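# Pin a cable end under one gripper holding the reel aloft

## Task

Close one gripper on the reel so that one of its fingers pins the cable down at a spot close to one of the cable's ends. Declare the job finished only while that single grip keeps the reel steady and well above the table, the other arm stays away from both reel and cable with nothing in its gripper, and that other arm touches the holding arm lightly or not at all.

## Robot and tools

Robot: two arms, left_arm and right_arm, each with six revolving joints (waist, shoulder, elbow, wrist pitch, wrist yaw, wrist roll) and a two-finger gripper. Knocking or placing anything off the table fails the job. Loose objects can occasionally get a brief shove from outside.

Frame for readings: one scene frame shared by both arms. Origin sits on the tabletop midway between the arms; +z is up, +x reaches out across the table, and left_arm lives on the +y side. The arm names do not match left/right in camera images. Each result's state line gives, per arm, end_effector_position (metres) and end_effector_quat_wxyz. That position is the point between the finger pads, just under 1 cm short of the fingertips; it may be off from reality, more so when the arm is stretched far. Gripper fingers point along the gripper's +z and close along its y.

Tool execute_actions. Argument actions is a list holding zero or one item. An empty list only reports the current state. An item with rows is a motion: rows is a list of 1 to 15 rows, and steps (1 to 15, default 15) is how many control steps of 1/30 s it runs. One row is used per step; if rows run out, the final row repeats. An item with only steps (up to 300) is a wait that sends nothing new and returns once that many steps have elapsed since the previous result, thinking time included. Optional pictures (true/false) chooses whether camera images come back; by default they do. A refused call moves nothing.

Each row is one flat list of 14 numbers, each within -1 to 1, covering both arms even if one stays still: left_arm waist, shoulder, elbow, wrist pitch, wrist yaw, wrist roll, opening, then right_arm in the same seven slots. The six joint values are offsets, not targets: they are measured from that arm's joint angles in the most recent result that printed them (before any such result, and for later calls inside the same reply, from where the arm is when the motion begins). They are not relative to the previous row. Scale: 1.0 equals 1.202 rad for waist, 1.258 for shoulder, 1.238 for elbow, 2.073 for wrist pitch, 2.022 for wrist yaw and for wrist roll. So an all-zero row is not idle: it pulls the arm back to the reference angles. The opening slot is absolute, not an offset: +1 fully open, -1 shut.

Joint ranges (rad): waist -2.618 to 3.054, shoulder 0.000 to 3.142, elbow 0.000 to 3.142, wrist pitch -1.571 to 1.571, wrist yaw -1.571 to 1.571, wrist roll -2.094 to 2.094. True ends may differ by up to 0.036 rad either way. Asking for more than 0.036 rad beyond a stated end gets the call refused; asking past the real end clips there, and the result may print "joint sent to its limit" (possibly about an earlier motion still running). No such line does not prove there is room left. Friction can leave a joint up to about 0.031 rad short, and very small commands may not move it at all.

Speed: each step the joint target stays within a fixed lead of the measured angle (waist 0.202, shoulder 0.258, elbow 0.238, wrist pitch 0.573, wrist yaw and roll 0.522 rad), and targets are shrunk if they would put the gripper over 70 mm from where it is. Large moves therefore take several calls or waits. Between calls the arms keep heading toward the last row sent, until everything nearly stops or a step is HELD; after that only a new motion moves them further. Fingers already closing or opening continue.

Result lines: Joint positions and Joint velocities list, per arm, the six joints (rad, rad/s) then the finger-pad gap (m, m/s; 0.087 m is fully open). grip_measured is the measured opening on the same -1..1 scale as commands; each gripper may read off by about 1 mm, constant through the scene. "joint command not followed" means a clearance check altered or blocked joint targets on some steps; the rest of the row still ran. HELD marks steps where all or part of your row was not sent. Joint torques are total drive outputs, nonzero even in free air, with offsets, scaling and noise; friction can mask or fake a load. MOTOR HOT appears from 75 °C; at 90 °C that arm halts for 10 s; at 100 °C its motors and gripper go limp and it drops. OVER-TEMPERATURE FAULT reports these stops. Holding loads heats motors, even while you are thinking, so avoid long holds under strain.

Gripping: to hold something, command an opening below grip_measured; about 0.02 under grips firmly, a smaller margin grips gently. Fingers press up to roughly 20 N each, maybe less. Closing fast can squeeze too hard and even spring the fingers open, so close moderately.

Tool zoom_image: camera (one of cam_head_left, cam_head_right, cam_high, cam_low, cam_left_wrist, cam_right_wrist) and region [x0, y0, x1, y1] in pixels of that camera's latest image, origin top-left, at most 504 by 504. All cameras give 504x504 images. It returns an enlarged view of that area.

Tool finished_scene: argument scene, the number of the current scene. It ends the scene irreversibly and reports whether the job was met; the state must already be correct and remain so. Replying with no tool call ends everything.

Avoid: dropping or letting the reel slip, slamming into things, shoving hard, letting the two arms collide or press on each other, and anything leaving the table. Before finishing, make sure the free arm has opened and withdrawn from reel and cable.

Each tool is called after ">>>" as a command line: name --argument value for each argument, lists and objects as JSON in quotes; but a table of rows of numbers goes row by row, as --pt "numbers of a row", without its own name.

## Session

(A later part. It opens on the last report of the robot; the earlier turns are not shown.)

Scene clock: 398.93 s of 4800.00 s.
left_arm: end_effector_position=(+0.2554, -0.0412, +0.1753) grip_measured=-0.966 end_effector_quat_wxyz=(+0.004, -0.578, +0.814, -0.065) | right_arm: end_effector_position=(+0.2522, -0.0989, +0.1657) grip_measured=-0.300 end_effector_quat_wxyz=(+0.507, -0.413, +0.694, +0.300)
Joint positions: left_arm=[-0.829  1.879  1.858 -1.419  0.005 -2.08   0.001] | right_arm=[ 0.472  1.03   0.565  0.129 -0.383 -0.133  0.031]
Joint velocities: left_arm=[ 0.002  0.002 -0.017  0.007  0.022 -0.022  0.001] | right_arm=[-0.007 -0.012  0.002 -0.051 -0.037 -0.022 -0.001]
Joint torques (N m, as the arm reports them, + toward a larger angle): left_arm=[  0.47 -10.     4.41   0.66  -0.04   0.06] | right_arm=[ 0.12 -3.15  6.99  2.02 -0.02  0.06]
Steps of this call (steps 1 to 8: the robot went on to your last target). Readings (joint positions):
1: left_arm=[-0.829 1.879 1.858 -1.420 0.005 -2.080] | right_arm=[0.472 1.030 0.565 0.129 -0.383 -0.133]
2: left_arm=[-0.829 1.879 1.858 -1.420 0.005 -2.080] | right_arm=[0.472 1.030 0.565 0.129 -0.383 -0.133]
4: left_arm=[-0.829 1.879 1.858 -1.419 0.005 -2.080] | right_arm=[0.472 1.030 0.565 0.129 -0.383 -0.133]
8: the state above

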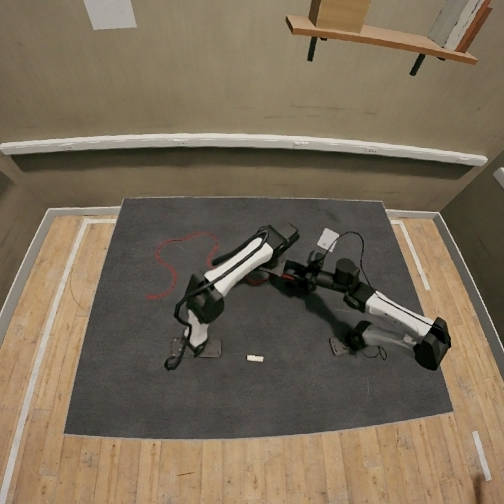

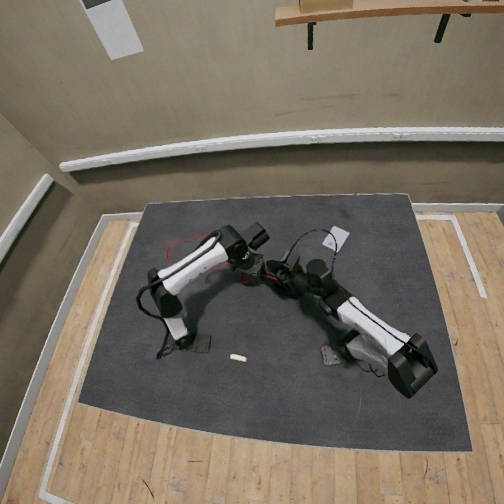

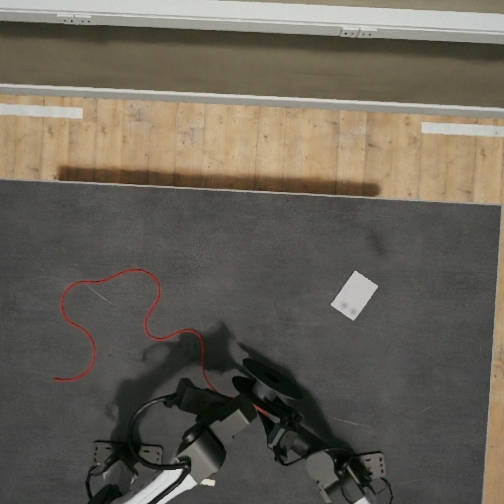

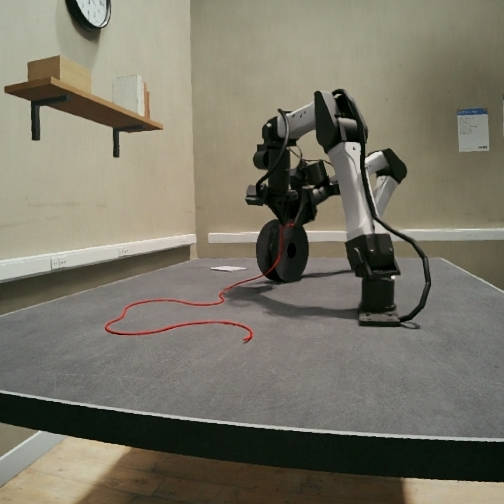

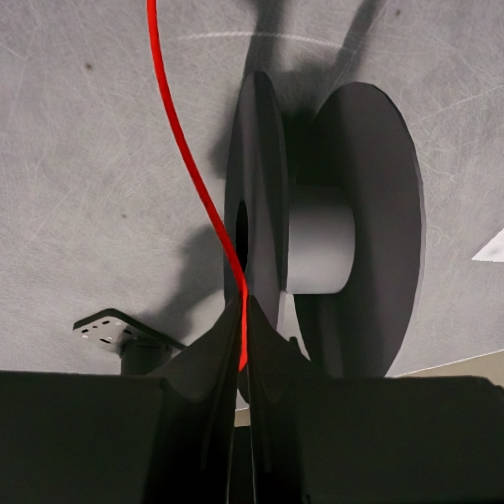

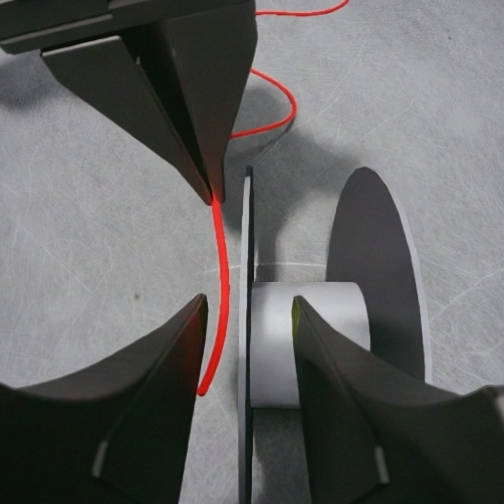

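>>> execute_actions --actions '[{"rows": [[0,0,0,0,0,0,-1,0,0,0,0,0,0,-0.36],[0,0,0,0,0,0,-1,0,0,0,0,0,0,-0.43],[0,0,0,0,0,0,-1,0,0,0,0,0,0,-0.50],[0,0,0,0,0,0,-1,0,0,0,0,0,0,-0.57],[0,0,0,0,0,0,-1,0,0,0,0,0,0,-0.63],[0,0,0,0,0,0,-1,0,0,0,0,0,0,-0.68],[0,0,0,0,0,0,-1,0,0,0,0,0,0,-0.72],[0,0,0,0,0,0,-1,0,0,0,0,0,0,-0.76],[0,0,0,0,0,0,-1,0,0,0,0,0,0,-0.79],[0,0,0,0,0,0,-1,0,0,0,0,0,0,-0.82],[0,0,0,0,0,0,-1,0,0,0,0,0,0,-0.84],[0,0,0,0,0,0,-1,0,0,0,0,0,0,-0.86],[0,0,0,0,0,0,-1,0,0,0,0,0,0,-0.88],[0,0,0,0,0,0,-1,0,0,0,0,0,0,-0.895],[0,0,0,0,0,0,-1,0,0,0,0,0,0,-0.91]], "steps": 15}]' --pictures false

>>> execute_actions --actions '[{"rows": [[0,0,0,0,0,0,-1,0,0,0,0,0,0,-0.92],[0,0,0,0,0,0,-1,0,0,0,0,0,0,-0.93],[0,0,0,0,0,0,-1,0,0,0,0,0,0,-0.94],[0,0,0,0,0,0,-1,0,0,0,0,0,0,-0.95],[0,0,0,0,0,0,-1,0,0,0,0,0,0,-0.96],[0,0,0,0,0,0,-1,0,0,0,0,0,0,-0.965]], "steps": 12}]'

Scene clock: 406.23 s of 4800.00 s.
left_arm: end_effector_position=(+0.2554, -0.0412, +0.1753) grip_measured=-0.966 end_effector_quat_wxyz=(+0.004, -0.578, +0.814, -0.065) | right_arm: end_effector_position=(+0.2522, -0.0989, +0.1657) grip_measured=-0.902 end_effector_quat_wxyz=(+0.507, -0.413, +0.694, +0.300)
Joint positions: left_arm=[-0.829  1.879  1.858 -1.419  0.005 -2.08   0.001] | right_arm=[ 0.472  1.03   0.565  0.129 -0.383 -0.133  0.004]
Joint velocities: left_arm=[ 0.002  0.002  0.002  0.022  0.022 -0.007  0.001] | right_arm=[-0.012 -0.012  0.012 -0.022  0.007  0.022 -0.012]
Joint torques (N m, as the arm reports them, + toward a larger angle): left_arm=[  0.52 -10.12   6.08   0.64   0.03   0.08] | right_arm=[-0.03 -2.9   6.99  2.01 -0.03  0.07]
Steps of this call (steps 1 to 15: the robot went on to your last target; steps 16 to 200: nothing new was sent; then 0.13 s passed at rest; steps 201 to 215: all 15 steps of this action). Readings (joint positions):
201: left_arm=[-0.829 1.879 1.858 -1.419 0.005 -2.080] | right_arm=[0.472 1.030 0.565 0.129 -0.383 -0.133]
202: left_arm=[-0.829 1.879 1.858 -1.419 0.005 -2.080] | right_arm=[0.472 1.030 0.565 0.129 -0.383 -0.133]
204: left_arm=[-0.829 1.879 1.858 -1.419 0.005 -2.080] | right_arm=[0.472 1.030 0.565 0.129 -0.383 -0.133]
208: left_arm=[-0.829 1.879 1.858 -1.419 0.005 -2.080] | right_arm=[0.472 1.030 0.565 0.129 -0.383 -0.133]
215: the state above

Scene clock: 406.63 s of 4800.00 s.
left_arm: end_effector_position=(+0.2555, -0.0413, +0.1753) grip_measured=-0.966 end_effector_quat_wxyz=(+0.004, -0.578, +0.814, -0.066) | right_arm: end_effector_position=(+0.2522, -0.0989, +0.1657) grip_measured=-0.920 end_effector_quat_wxyz=(+0.507, -0.413, +0.694, +0.300)
Joint positions: left_arm=[-0.829  1.879  1.858 -1.418  0.005 -2.08   0.001] | right_arm=[ 0.472  1.03   0.565  0.129 -0.383 -0.133  0.003]
Joint velocities: left_arm=[-0.007  0.002 -0.007  0.007 -0.037 -0.037  0.   ] | right_arm=[-0.002 -0.022  0.007  0.007 -0.007 -0.095 -0.   ]
Joint torques (N m, as the arm reports them, + toward a larger angle): left_arm=[ 0.57 -9.97  6.05  0.66  0.01  0.08] | right_arm=[ 0.18 -3.03  6.99  2.02 -0.01  0.06]
Steps of this call (steps 1 to 12: all 12 steps of this action). Readings (joint positions):
1: left_arm=[-0.829 1.879 1.858 -1.419 0.005 -2.080] | right_arm=[0.472 1.030 0.565 0.129 -0.383 -0.133]
2: left_arm=[-0.829 1.879 1.858 -1.419 0.005 -2.080] | right_arm=[0.472 1.030 0.565 0.129 -0.383 -0.133]
4: left_arm=[-0.829 1.879 1.858 -1.418 0.005 -2.080] | right_arm=[0.472 1.030 0.565 0.129 -0.383 -0.133]
8: left_arm=[-0.829 1.879 1.858 -1.418 0.005 -2.080] | right_arm=[0.472 1.030 0.565 0.129 -0.383 -0.133]
12: the state above

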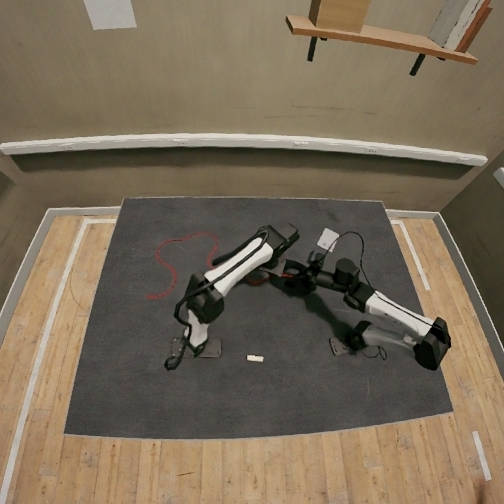

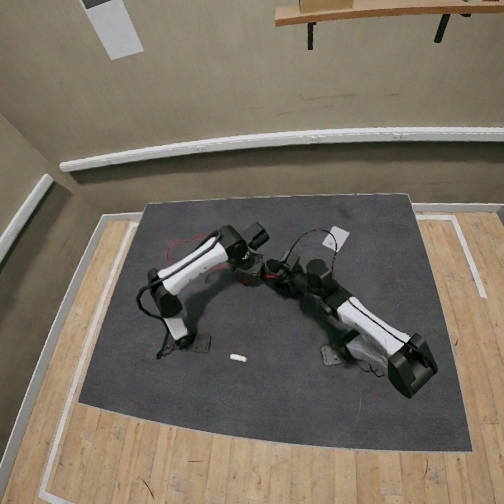

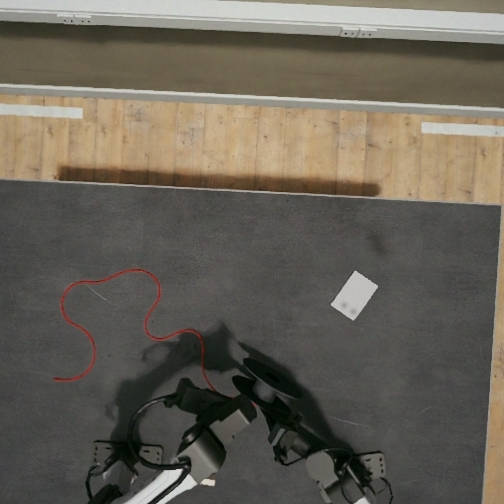

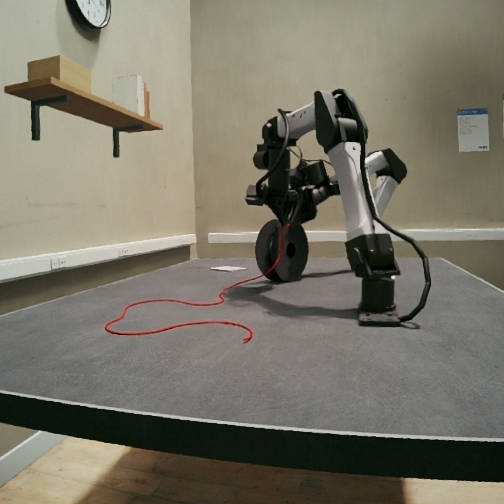

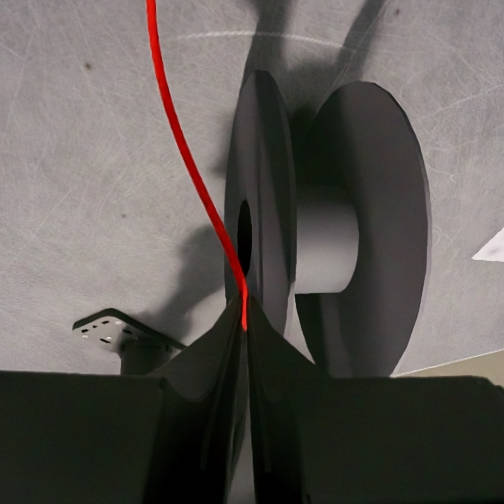

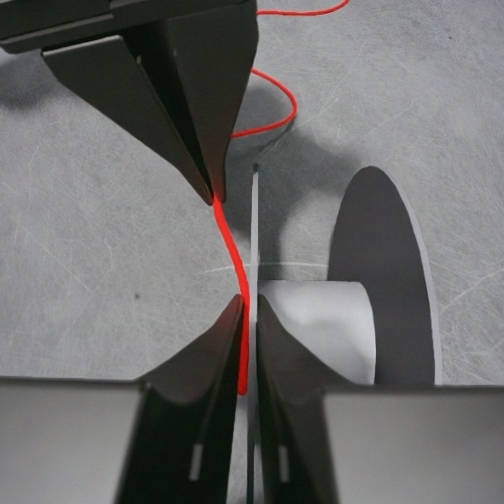

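>>> execute_actions --actions '[{"rows": [[0,0,0,0,0,0,-0.95,0,0,0,0,0,0,-0.965],[0,0,0,0,0,0,-0.89,0,0,0,0,0,0,-0.965],[0,0,0,0,0,0,-0.83,0,0,0,0,0,0,-0.965],[0,0,0,0,0,0,-0.77,0,0,0,0,0,0,-0.965],[0,-0.007,0,0,0,0,-0.72,0,0,0,0,0,0,-0.965],[0,-0.015,0,0,0,0,-0.72,0,0,0,0,0,0,-0.965],[0,-0.0183,0,0,0,0,-0.72,0,0,0,0,0,0,-0.965],[0,-0.0236,0,0,0,0,-0.72,0,0,0.002,0.001,0,0,-0.965],[0,-0.0311,0,0,0,0,-0.72,0,0,0.005,0.003,0,0,-0.965],[0,-0.0406,0,0,0,0,-0.72,0,0,0.008,0.005,0,0,-0.965],[0,-0.0521,0,0,0,0,-0.72,0,0,0.011,0.007,0,0,-0.965],[0,-0.0655,0,0,0,0,-0.72,0,0,0.014,0.009,0,0,-0.965],[0,-0.0808,0,0,0,0,-0.72,0,0,0.016,0.011,0,0,-0.965],[0.002,-0.0977,-0.0015,0,0,0,-0.72,0,0,0.018,0.012,0,0,-0.965],[0.008,-0.1163,-0.006,0,0,0,-0.72,0,0,0.020,0.012,0,0,-0.965]], "steps": 15}]' --pictures false

>>> execute_actions --actions '[{"rows": [[0.0184,-0.0682,-0.0132,0,0,0,-0.72,0,0,0.022,0.0115,0,0,-0.965],[0.0327,-0.0897,-0.0233,0,0,0,-0.72,0,0,0.025,0.0084,0,0,-0.965],[0.0506,-0.1126,-0.0361,0,0,0,-0.72,0,0,0.030,0.0041,0,0,-0.965],[0.0722,-0.1365,-0.0516,0,0,0,-0.72,0,0,0.0373,-0.0014,0,0,-0.965],[0.0973,-0.1614,-0.0695,0,0,0,-0.72,0,0,0.0445,-0.0080,0,0,-0.965],[0.1255,-0.1872,-0.0896,0,0,0,-0.72,0,0,0.0537,-0.0158,0,0,-0.965],[0.1567,-0.2136,-0.1119,0,0,0,-0.72,0,0,0.0649,-0.0246,0,0,-0.965],[0.1904,-0.2405,-0.1360,0,0,0,-0.72,0,0,0.0779,-0.0345,0,0,-0.965],[0.2265,-0.2678,-0.1618,0,0,0,-0.72,0,0,0.0927,-0.0454,0,0,-0.965],[0.2646,-0.2952,-0.1889,0,0,0,-0.72,0,0,0.1093,-0.0572,0,0,-0.965],[0.3041,-0.3226,-0.2172,0,0,0,-0.72,0,0,0.1275,-0.0699,0,0,-0.965],[0.3449,-0.3498,-0.2463,0,0,0,-0.72,0,0,0.1472,-0.0833,0,0,-0.965],[0.3865,-0.3767,-0.2760,0,0,0,-0.72,0,0,0.1684,-0.0975,0,0,-0.965],[0.4285,-0.4032,-0.3060,0,0,0,-0.72,0,0,0.1910,-0.1123,0,0,-0.965],[0.4705,-0.4289,-0.3360,0,0,0,-0.72,0,0,0.2147,-0.1277,0,0,-0.965]], "steps": 15}]' --pictures false

>>> execute_actions --actions '[{"rows": [[0.1206,-0.0850,-0.0987,0,0,0,-0.72,0,0,0.0908,-0.0499,0,0,-0.965],[0.1614,-0.1089,-0.1278,0,0,0,-0.72,0,0,0.1166,-0.0662,0,0,-0.965],[0.2010,-0.1317,-0.1561,0,0,0,-0.72,0,0,0.1432,-0.0828,0,0,-0.965],[0.2390,-0.1532,-0.1833,0,0,0,-0.72,0,0,0.1705,-0.0996,0,0,-0.965],[0.2751,-0.1734,-0.2090,0,0,0,-0.72,0,0,0.1982,-0.1165,0,0,-0.965],[0.3088,-0.1920,-0.2331,0,0,0,-0.72,0,0,0.2264,-0.1335,0,0,-0.965],[0.3400,-0.2090,-0.2554,0,0,0,-0.72,0,0,0.2548,-0.1505,0,0,-0.965],[0.3682,-0.2243,-0.2756,0,0,0,-0.72,0,0,0.2833,-0.1673,0,0,-0.965],[0.3933,-0.2377,-0.2934,0,0,0,-0.72,0,0,0.3117,-0.1839,0,0,-0.965],[0.4149,-0.2491,-0.3089,0,0,0,-0.72,0,0,0.3398,-0.2002,0,0,-0.965],[0.4329,-0.2587,-0.3217,0,0,0,-0.72,0,0,0.3676,-0.2161,0,0,-0.965],[0.4471,-0.2661,-0.3319,0,0,0,-0.72,0,0,0.3949,-0.2315,0,0,-0.965],[0.4573,-0.2714,-0.3391,0,0,0,-0.72,0,0,0.4215,-0.2463,0,0,-0.965],[0.4635,-0.2747,-0.3435,0,0,0,-0.72,0,0,0.4472,-0.2605,0,0,-0.965],[0.4655,-0.2758,-0.3450,0,0,0,-0.72,0,0,0.4721,-0.2739,0,0,-0.965]], "steps": 15}]' --pictures false

>>> execute_actions --actions '[{"rows": [[0.006,-0.01,-0.012,0,0,0,-0.72,0,0,0.0927,-0.0607,0,0,-0.965],[0.006,-0.01,-0.012,0,0,0,-0.72,0,0,0.1153,-0.0725,0,0,-0.965],[0.006,-0.01,-0.012,0,0,0,-0.72,0,0,0.1365,-0.0833,0,0,-0.965],[0.006,-0.01,-0.012,0,0,0,-0.72,0,0,0.1562,-0.0932,0,0,-0.965],[0.006,-0.008,-0.012,0,0,0,-0.72,0,0,0.1745,-0.1021,0,0,-0.965],[0.006,-0.006,-0.012,0,0,0,-0.72,0,0,0.1910,-0.1099,0,0,-0.965],[0.006,-0.004,-0.012,0,0,0,-0.72,0,0,0.2058,-0.1165,0,0,-0.965],[0.006,-0.002,-0.012,0,0,0,-0.72,0,0,0.2189,-0.1220,0,0,-0.965],[0.006,0,-0.012,0,0,0,-0.72,0,0,0.2300,-0.1263,0,0,-0.965],[0.006,0,-0.012,0,0,0,-0.72,0,0,0.2392,-0.1294,0,0,-0.965],[0.006,0,-0.012,0,0,0,-0.72,0,0,0.2464,-0.1312,0,0,-0.965],[0.006,0,-0.012,0,0,0,-0.72,0,0,0.2516,-0.1319,0,0,-0.965],[0.006,0,-0.012,0,0,0,-0.72,0,0,0.2547,-0.1319,0,0,-0.965],[0.006,0,-0.012,0,0,0,-0.72,0,0,0.2557,-0.1319,0,0,-0.965]], "steps": 15}]' --pictures false

>>> execute_actions --actions '[{"steps": 20}]'

Scene clock: 460.50 s of 4800.00 s.
left_arm: end_effector_position=(+0.2517, -0.0370, +0.2039) grip_measured=-0.720 end_effector_quat_wxyz=(+0.009, -0.576, +0.811, -0.103) | right_arm: end_effector_position=(+0.2522, -0.0989, +0.1658) grip_measured=-0.920 end_effector_quat_wxyz=(+0.507, -0.413, +0.694, +0.300)
Joint positions: left_arm=[-0.829  1.803  1.858 -1.418  0.005 -2.08   0.012] | right_arm=[ 0.472  1.03   0.565  0.13  -0.383 -0.133  0.003]
Joint velocities: left_arm=[ 0.012 -0.628  0.002 -0.095 -0.037  0.007 -0.001] | right_arm=[-0.007  0.012  0.007 -0.037 -0.022  0.007  0.001]
Joint torques (N m, as the arm reports them, + toward a larger angle): left_arm=[  1.17 -12.59   5.72   0.78  -0.06   0.12] | right_arm=[ 0.11 -3.13  8.74  2.27 -0.02  0.06]
Steps of this call (steps 1 to 15: the robot went on to your last target; steps 16 to 200: nothing new was sent; then 46.70 s passed at rest; steps 201 to 215: all 15 steps of this action). Readings (joint positions):
201: left_arm=[-0.829 1.879 1.858 -1.418 0.005 -2.080] | right_arm=[0.472 1.030 0.565 0.129 -0.383 -0.133]
202: left_arm=[-0.829 1.879 1.858 -1.418 0.005 -2.080] | right_arm=[0.472 1.030 0.565 0.129 -0.383 -0.133]
204: left_arm=[-0.829 1.879 1.858 -1.418 0.005 -2.080] | right_arm=[0.472 1.030 0.565 0.129 -0.383 -0.133]
208: left_arm=[-0.829 1.879 1.858 -1.418 0.005 -2.080] | right_arm=[0.472 1.030 0.565 0.129 -0.383 -0.133]
215: the state above

Scene clock: 461.00 s of 4800.00 s.
left_arm: end_effector_position=(+0.2788, +0.1434, +0.2476) grip_measured=-0.720 end_effector_quat_wxyz=(-0.057, +0.745, -0.644, +0.165) | right_arm: end_effector_position=(+0.2539, -0.0976, +0.2027) grip_measured=-0.920 end_effector_quat_wxyz=(+0.494, -0.415, +0.704, +0.298)
Joint positions: left_arm=[-0.346  1.336  1.523 -1.408  0.006 -2.08   0.012] | right_arm=[ 0.472  1.03   0.74  -0.078 -0.383 -0.133  0.003]
Joint velocities: left_arm=[ 1.394 -0.94  -1.062 -0.007  0.081 -0.037 -0.   ] | right_arm=[-0.002  0.007  0.789 -0.755  0.051  0.081  0.001]
Joint torques (N m, as the arm reports them, + toward a larger angle): left_arm=[ 0.23 -5.92  4.87  1.01 -0.05  0.01] | right_arm=[ 0.   -3.29  9.86  2.57 -0.05  0.07]
Steps of this call (steps 1 to 15: all 15 steps of this action). Readings (joint positions):
1: left_arm=[-0.828 1.781 1.858 -1.418 0.005 -2.080] | right_arm=[0.472 1.030 0.565 0.130 -0.383 -0.133]
2: left_arm=[-0.824 1.756 1.858 -1.418 0.006 -2.080] | right_arm=[0.472 1.030 0.565 0.130 -0.383 -0.133]
4: left_arm=[-0.798 1.700 1.842 -1.413 0.006 -2.080] | right_arm=[0.472 1.030 0.567 0.127 -0.383 -0.133]
8: left_arm=[-0.673 1.570 1.759 -1.409 0.008 -2.080] | right_arm=[0.472 1.030 0.596 0.077 -0.383 -0.133]
15: the state above

Scene clock: 461.50 s of 4800.00 s.
left_arm: end_effector_position=(+0.2241, +0.2818, +0.1893) grip_measured=-0.720 end_effector_quat_wxyz=(-0.076, +0.896, -0.423, +0.110) | right_arm: end_effector_position=(+0.2369, -0.1109, +0.3292) grip_measured=-0.920 end_effector_quat_wxyz=(+0.503, -0.414, +0.697, +0.299)
Joint positions: left_arm=[ 0.195  1.012  1.124 -1.415  0.003 -2.08   0.012] | right_arm=[ 0.472  1.03   1.237 -0.552 -0.383 -0.133  0.003]
Joint velocities: left_arm=[ 0.227 -0.129 -0.193 -0.037 -0.037 -0.022  0.   ] | right_arm=[-0.007 -0.012  0.916 -0.842 -0.051 -0.022  0.   ]
Joint torques (N m, as the arm reports them, + toward a larger angle): left_arm=[ 0.83 -2.85  4.82  0.92  0.    0.05] | right_arm=[ 0.22 -2.42  8.61  2.36 -0.01  0.  ]
Steps of this call (steps 1 to 15: all 15 steps of this action). Readings (joint positions):
1: left_arm=[-0.294 1.302 1.485 -1.407 0.006 -2.080] | right_arm=[0.472 1.030 0.769 -0.105 -0.383 -0.133]
2: left_arm=[-0.240 1.268 1.447 -1.406 0.006 -2.080] | right_arm=[0.472 1.030 0.798 -0.133 -0.383 -0.133]
4: left_arm=[-0.137 1.206 1.374 -1.407 0.005 -2.080] | right_arm=[0.472 1.030 0.859 -0.194 -0.383 -0.133]
8: left_arm=[0.034 1.103 1.246 -1.411 0.003 -2.080] | right_arm=[0.472 1.030 0.993 -0.328 -0.383 -0.133]
15: the state above

Scene clock: 462.00 s of 4800.00 s.
left_arm: end_effector_position=(+0.2231, +0.2823, +0.1886) grip_measured=-0.720 end_effector_quat_wxyz=(-0.076, +0.897, -0.422, +0.108) | right_arm: end_effector_position=(+0.2061, -0.1352, +0.3867) grip_measured=-0.920 end_effector_quat_wxyz=(+0.502, -0.414, +0.698, +0.299)
Joint positions: left_arm=[ 0.199  1.011  1.122 -1.418  0.003 -2.08   0.012] | right_arm=[ 0.472  1.03   1.515 -0.834 -0.383 -0.133  0.003]
Joint velocities: left_arm=[-0.007 -0.007  0.002 -0.11   0.066  0.007  0.   ] | right_arm=[-0.007  0.002  0.081 -0.212 -0.007 -0.007  0.   ]
Joint torques (N m, as the arm reports them, + toward a larger angle): left_arm=[ 0.74 -1.37  5.28  0.93 -0.06  0.05] | right_arm=[ 0.11 -1.57  7.96  2.35 -0.02  0.06]
Steps of this call (steps 1 to 15: all 15 steps of this action). Readings (joint positions):
1: left_arm=[0.199 1.011 1.122 -1.417 0.003 -2.080] | right_arm=[0.472 1.030 1.268 -0.581 -0.383 -0.133]
2: left_arm=[0.199 1.011 1.122 -1.418 0.003 -2.080] | right_arm=[0.472 1.030 1.298 -0.610 -0.383 -0.133]
4: left_arm=[0.199 1.011 1.122 -1.418 0.003 -2.080] | right_arm=[0.472 1.030 1.354 -0.665 -0.383 -0.133]
8: left_arm=[0.199 1.011 1.122 -1.418 0.003 -2.080] | right_arm=[0.472 1.030 1.443 -0.756 -0.383 -0.133]
15: the state above

Scene clock: 462.67 s of 4800.00 s.
left_arm: end_effector_position=(+0.2231, +0.2823, +0.1886) grip_measured=-0.720 end_effector_quat_wxyz=(-0.076, +0.897, -0.422, +0.108) | right_arm: end_effector_position=(+0.2032, -0.1375, +0.3812) grip_measured=-0.920 end_effector_quat_wxyz=(+0.491, -0.415, +0.706, +0.298)
Joint positions: left_arm=[ 0.199  1.011  1.122 -1.418  0.003 -2.08   0.012] | right_arm=[ 0.472  1.03   1.517 -0.863 -0.383 -0.133  0.003]
Joint velocities: left_arm=[ 0.002  0.002  0.017  0.007  0.037 -0.037 -0.001] | right_arm=[-0.002 -0.022  0.017  0.066 -0.007 -0.037  0.001]
Joint torques (N m, as the arm reports them, + toward a larger angle): left_arm=[ 0.75 -1.27  5.27  0.95 -0.04  0.11] | right_arm=[ 0.12 -1.55  8.08  2.39 -0.03  0.06]
Steps of this call (steps 1 to 20: the robot went on to your last target). Readings (joint positions):
1: left_arm=[0.199 1.011 1.122 -1.418 0.003 -2.080] | right_arm=[0.472 1.030 1.517 -0.838 -0.383 -0.133]
2: left_arm=[0.199 1.011 1.122 -1.418 0.003 -2.080] | right_arm=[0.472 1.030 1.517 -0.843 -0.383 -0.133]
4: left_arm=[0.199 1.011 1.122 -1.418 0.003 -2.080] | right_arm=[0.472 1.030 1.517 -0.851 -0.383 -0.133]
8: left_arm=[0.199 1.011 1.122 -1.418 0.003 -2.080] | right_arm=[0.472 1.030 1.517 -0.860 -0.383 -0.133]
20: the state above

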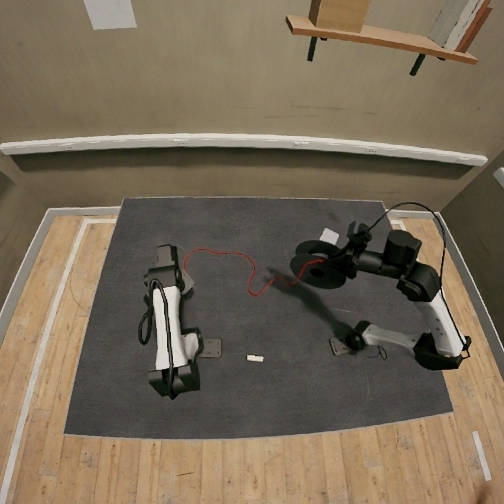

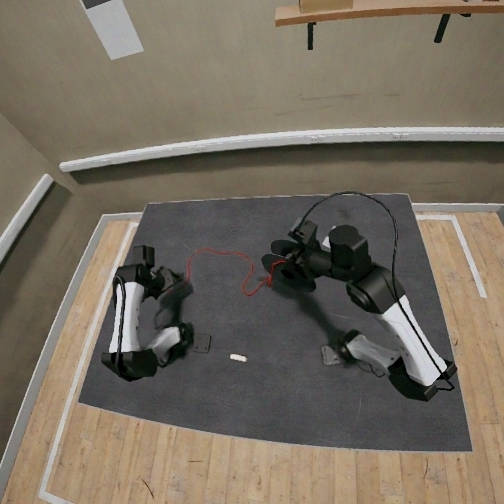

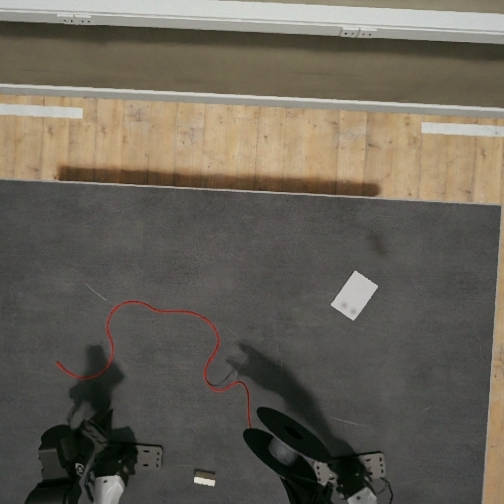

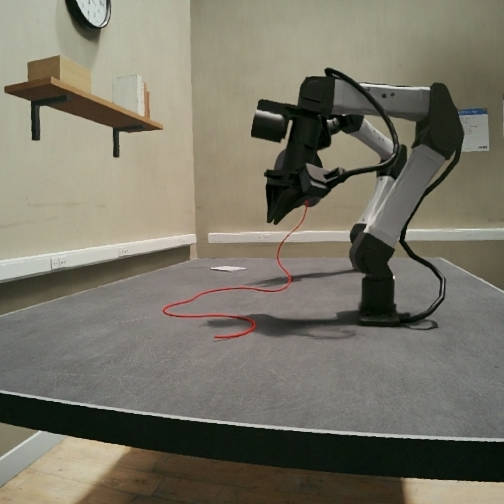

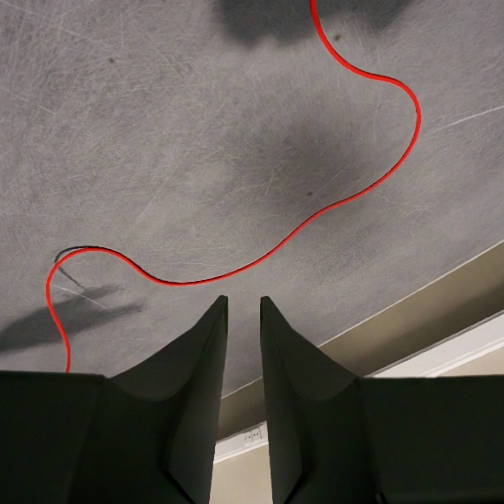

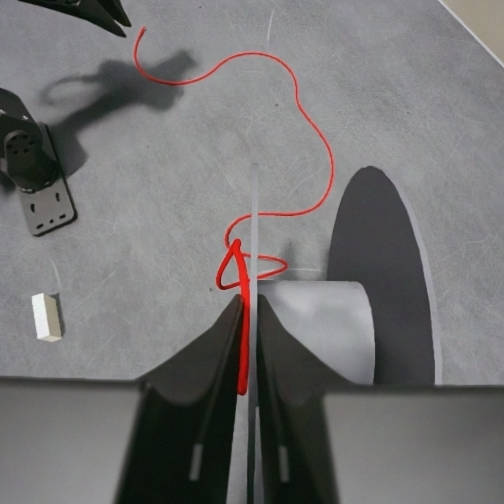

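The reel is lifted about 0.215 m and steady, with the cable still trapped (grip reads −0.920). The other arm is empty and clear.

>>> finished_scene --scene 2

The scene is finished: the task was done.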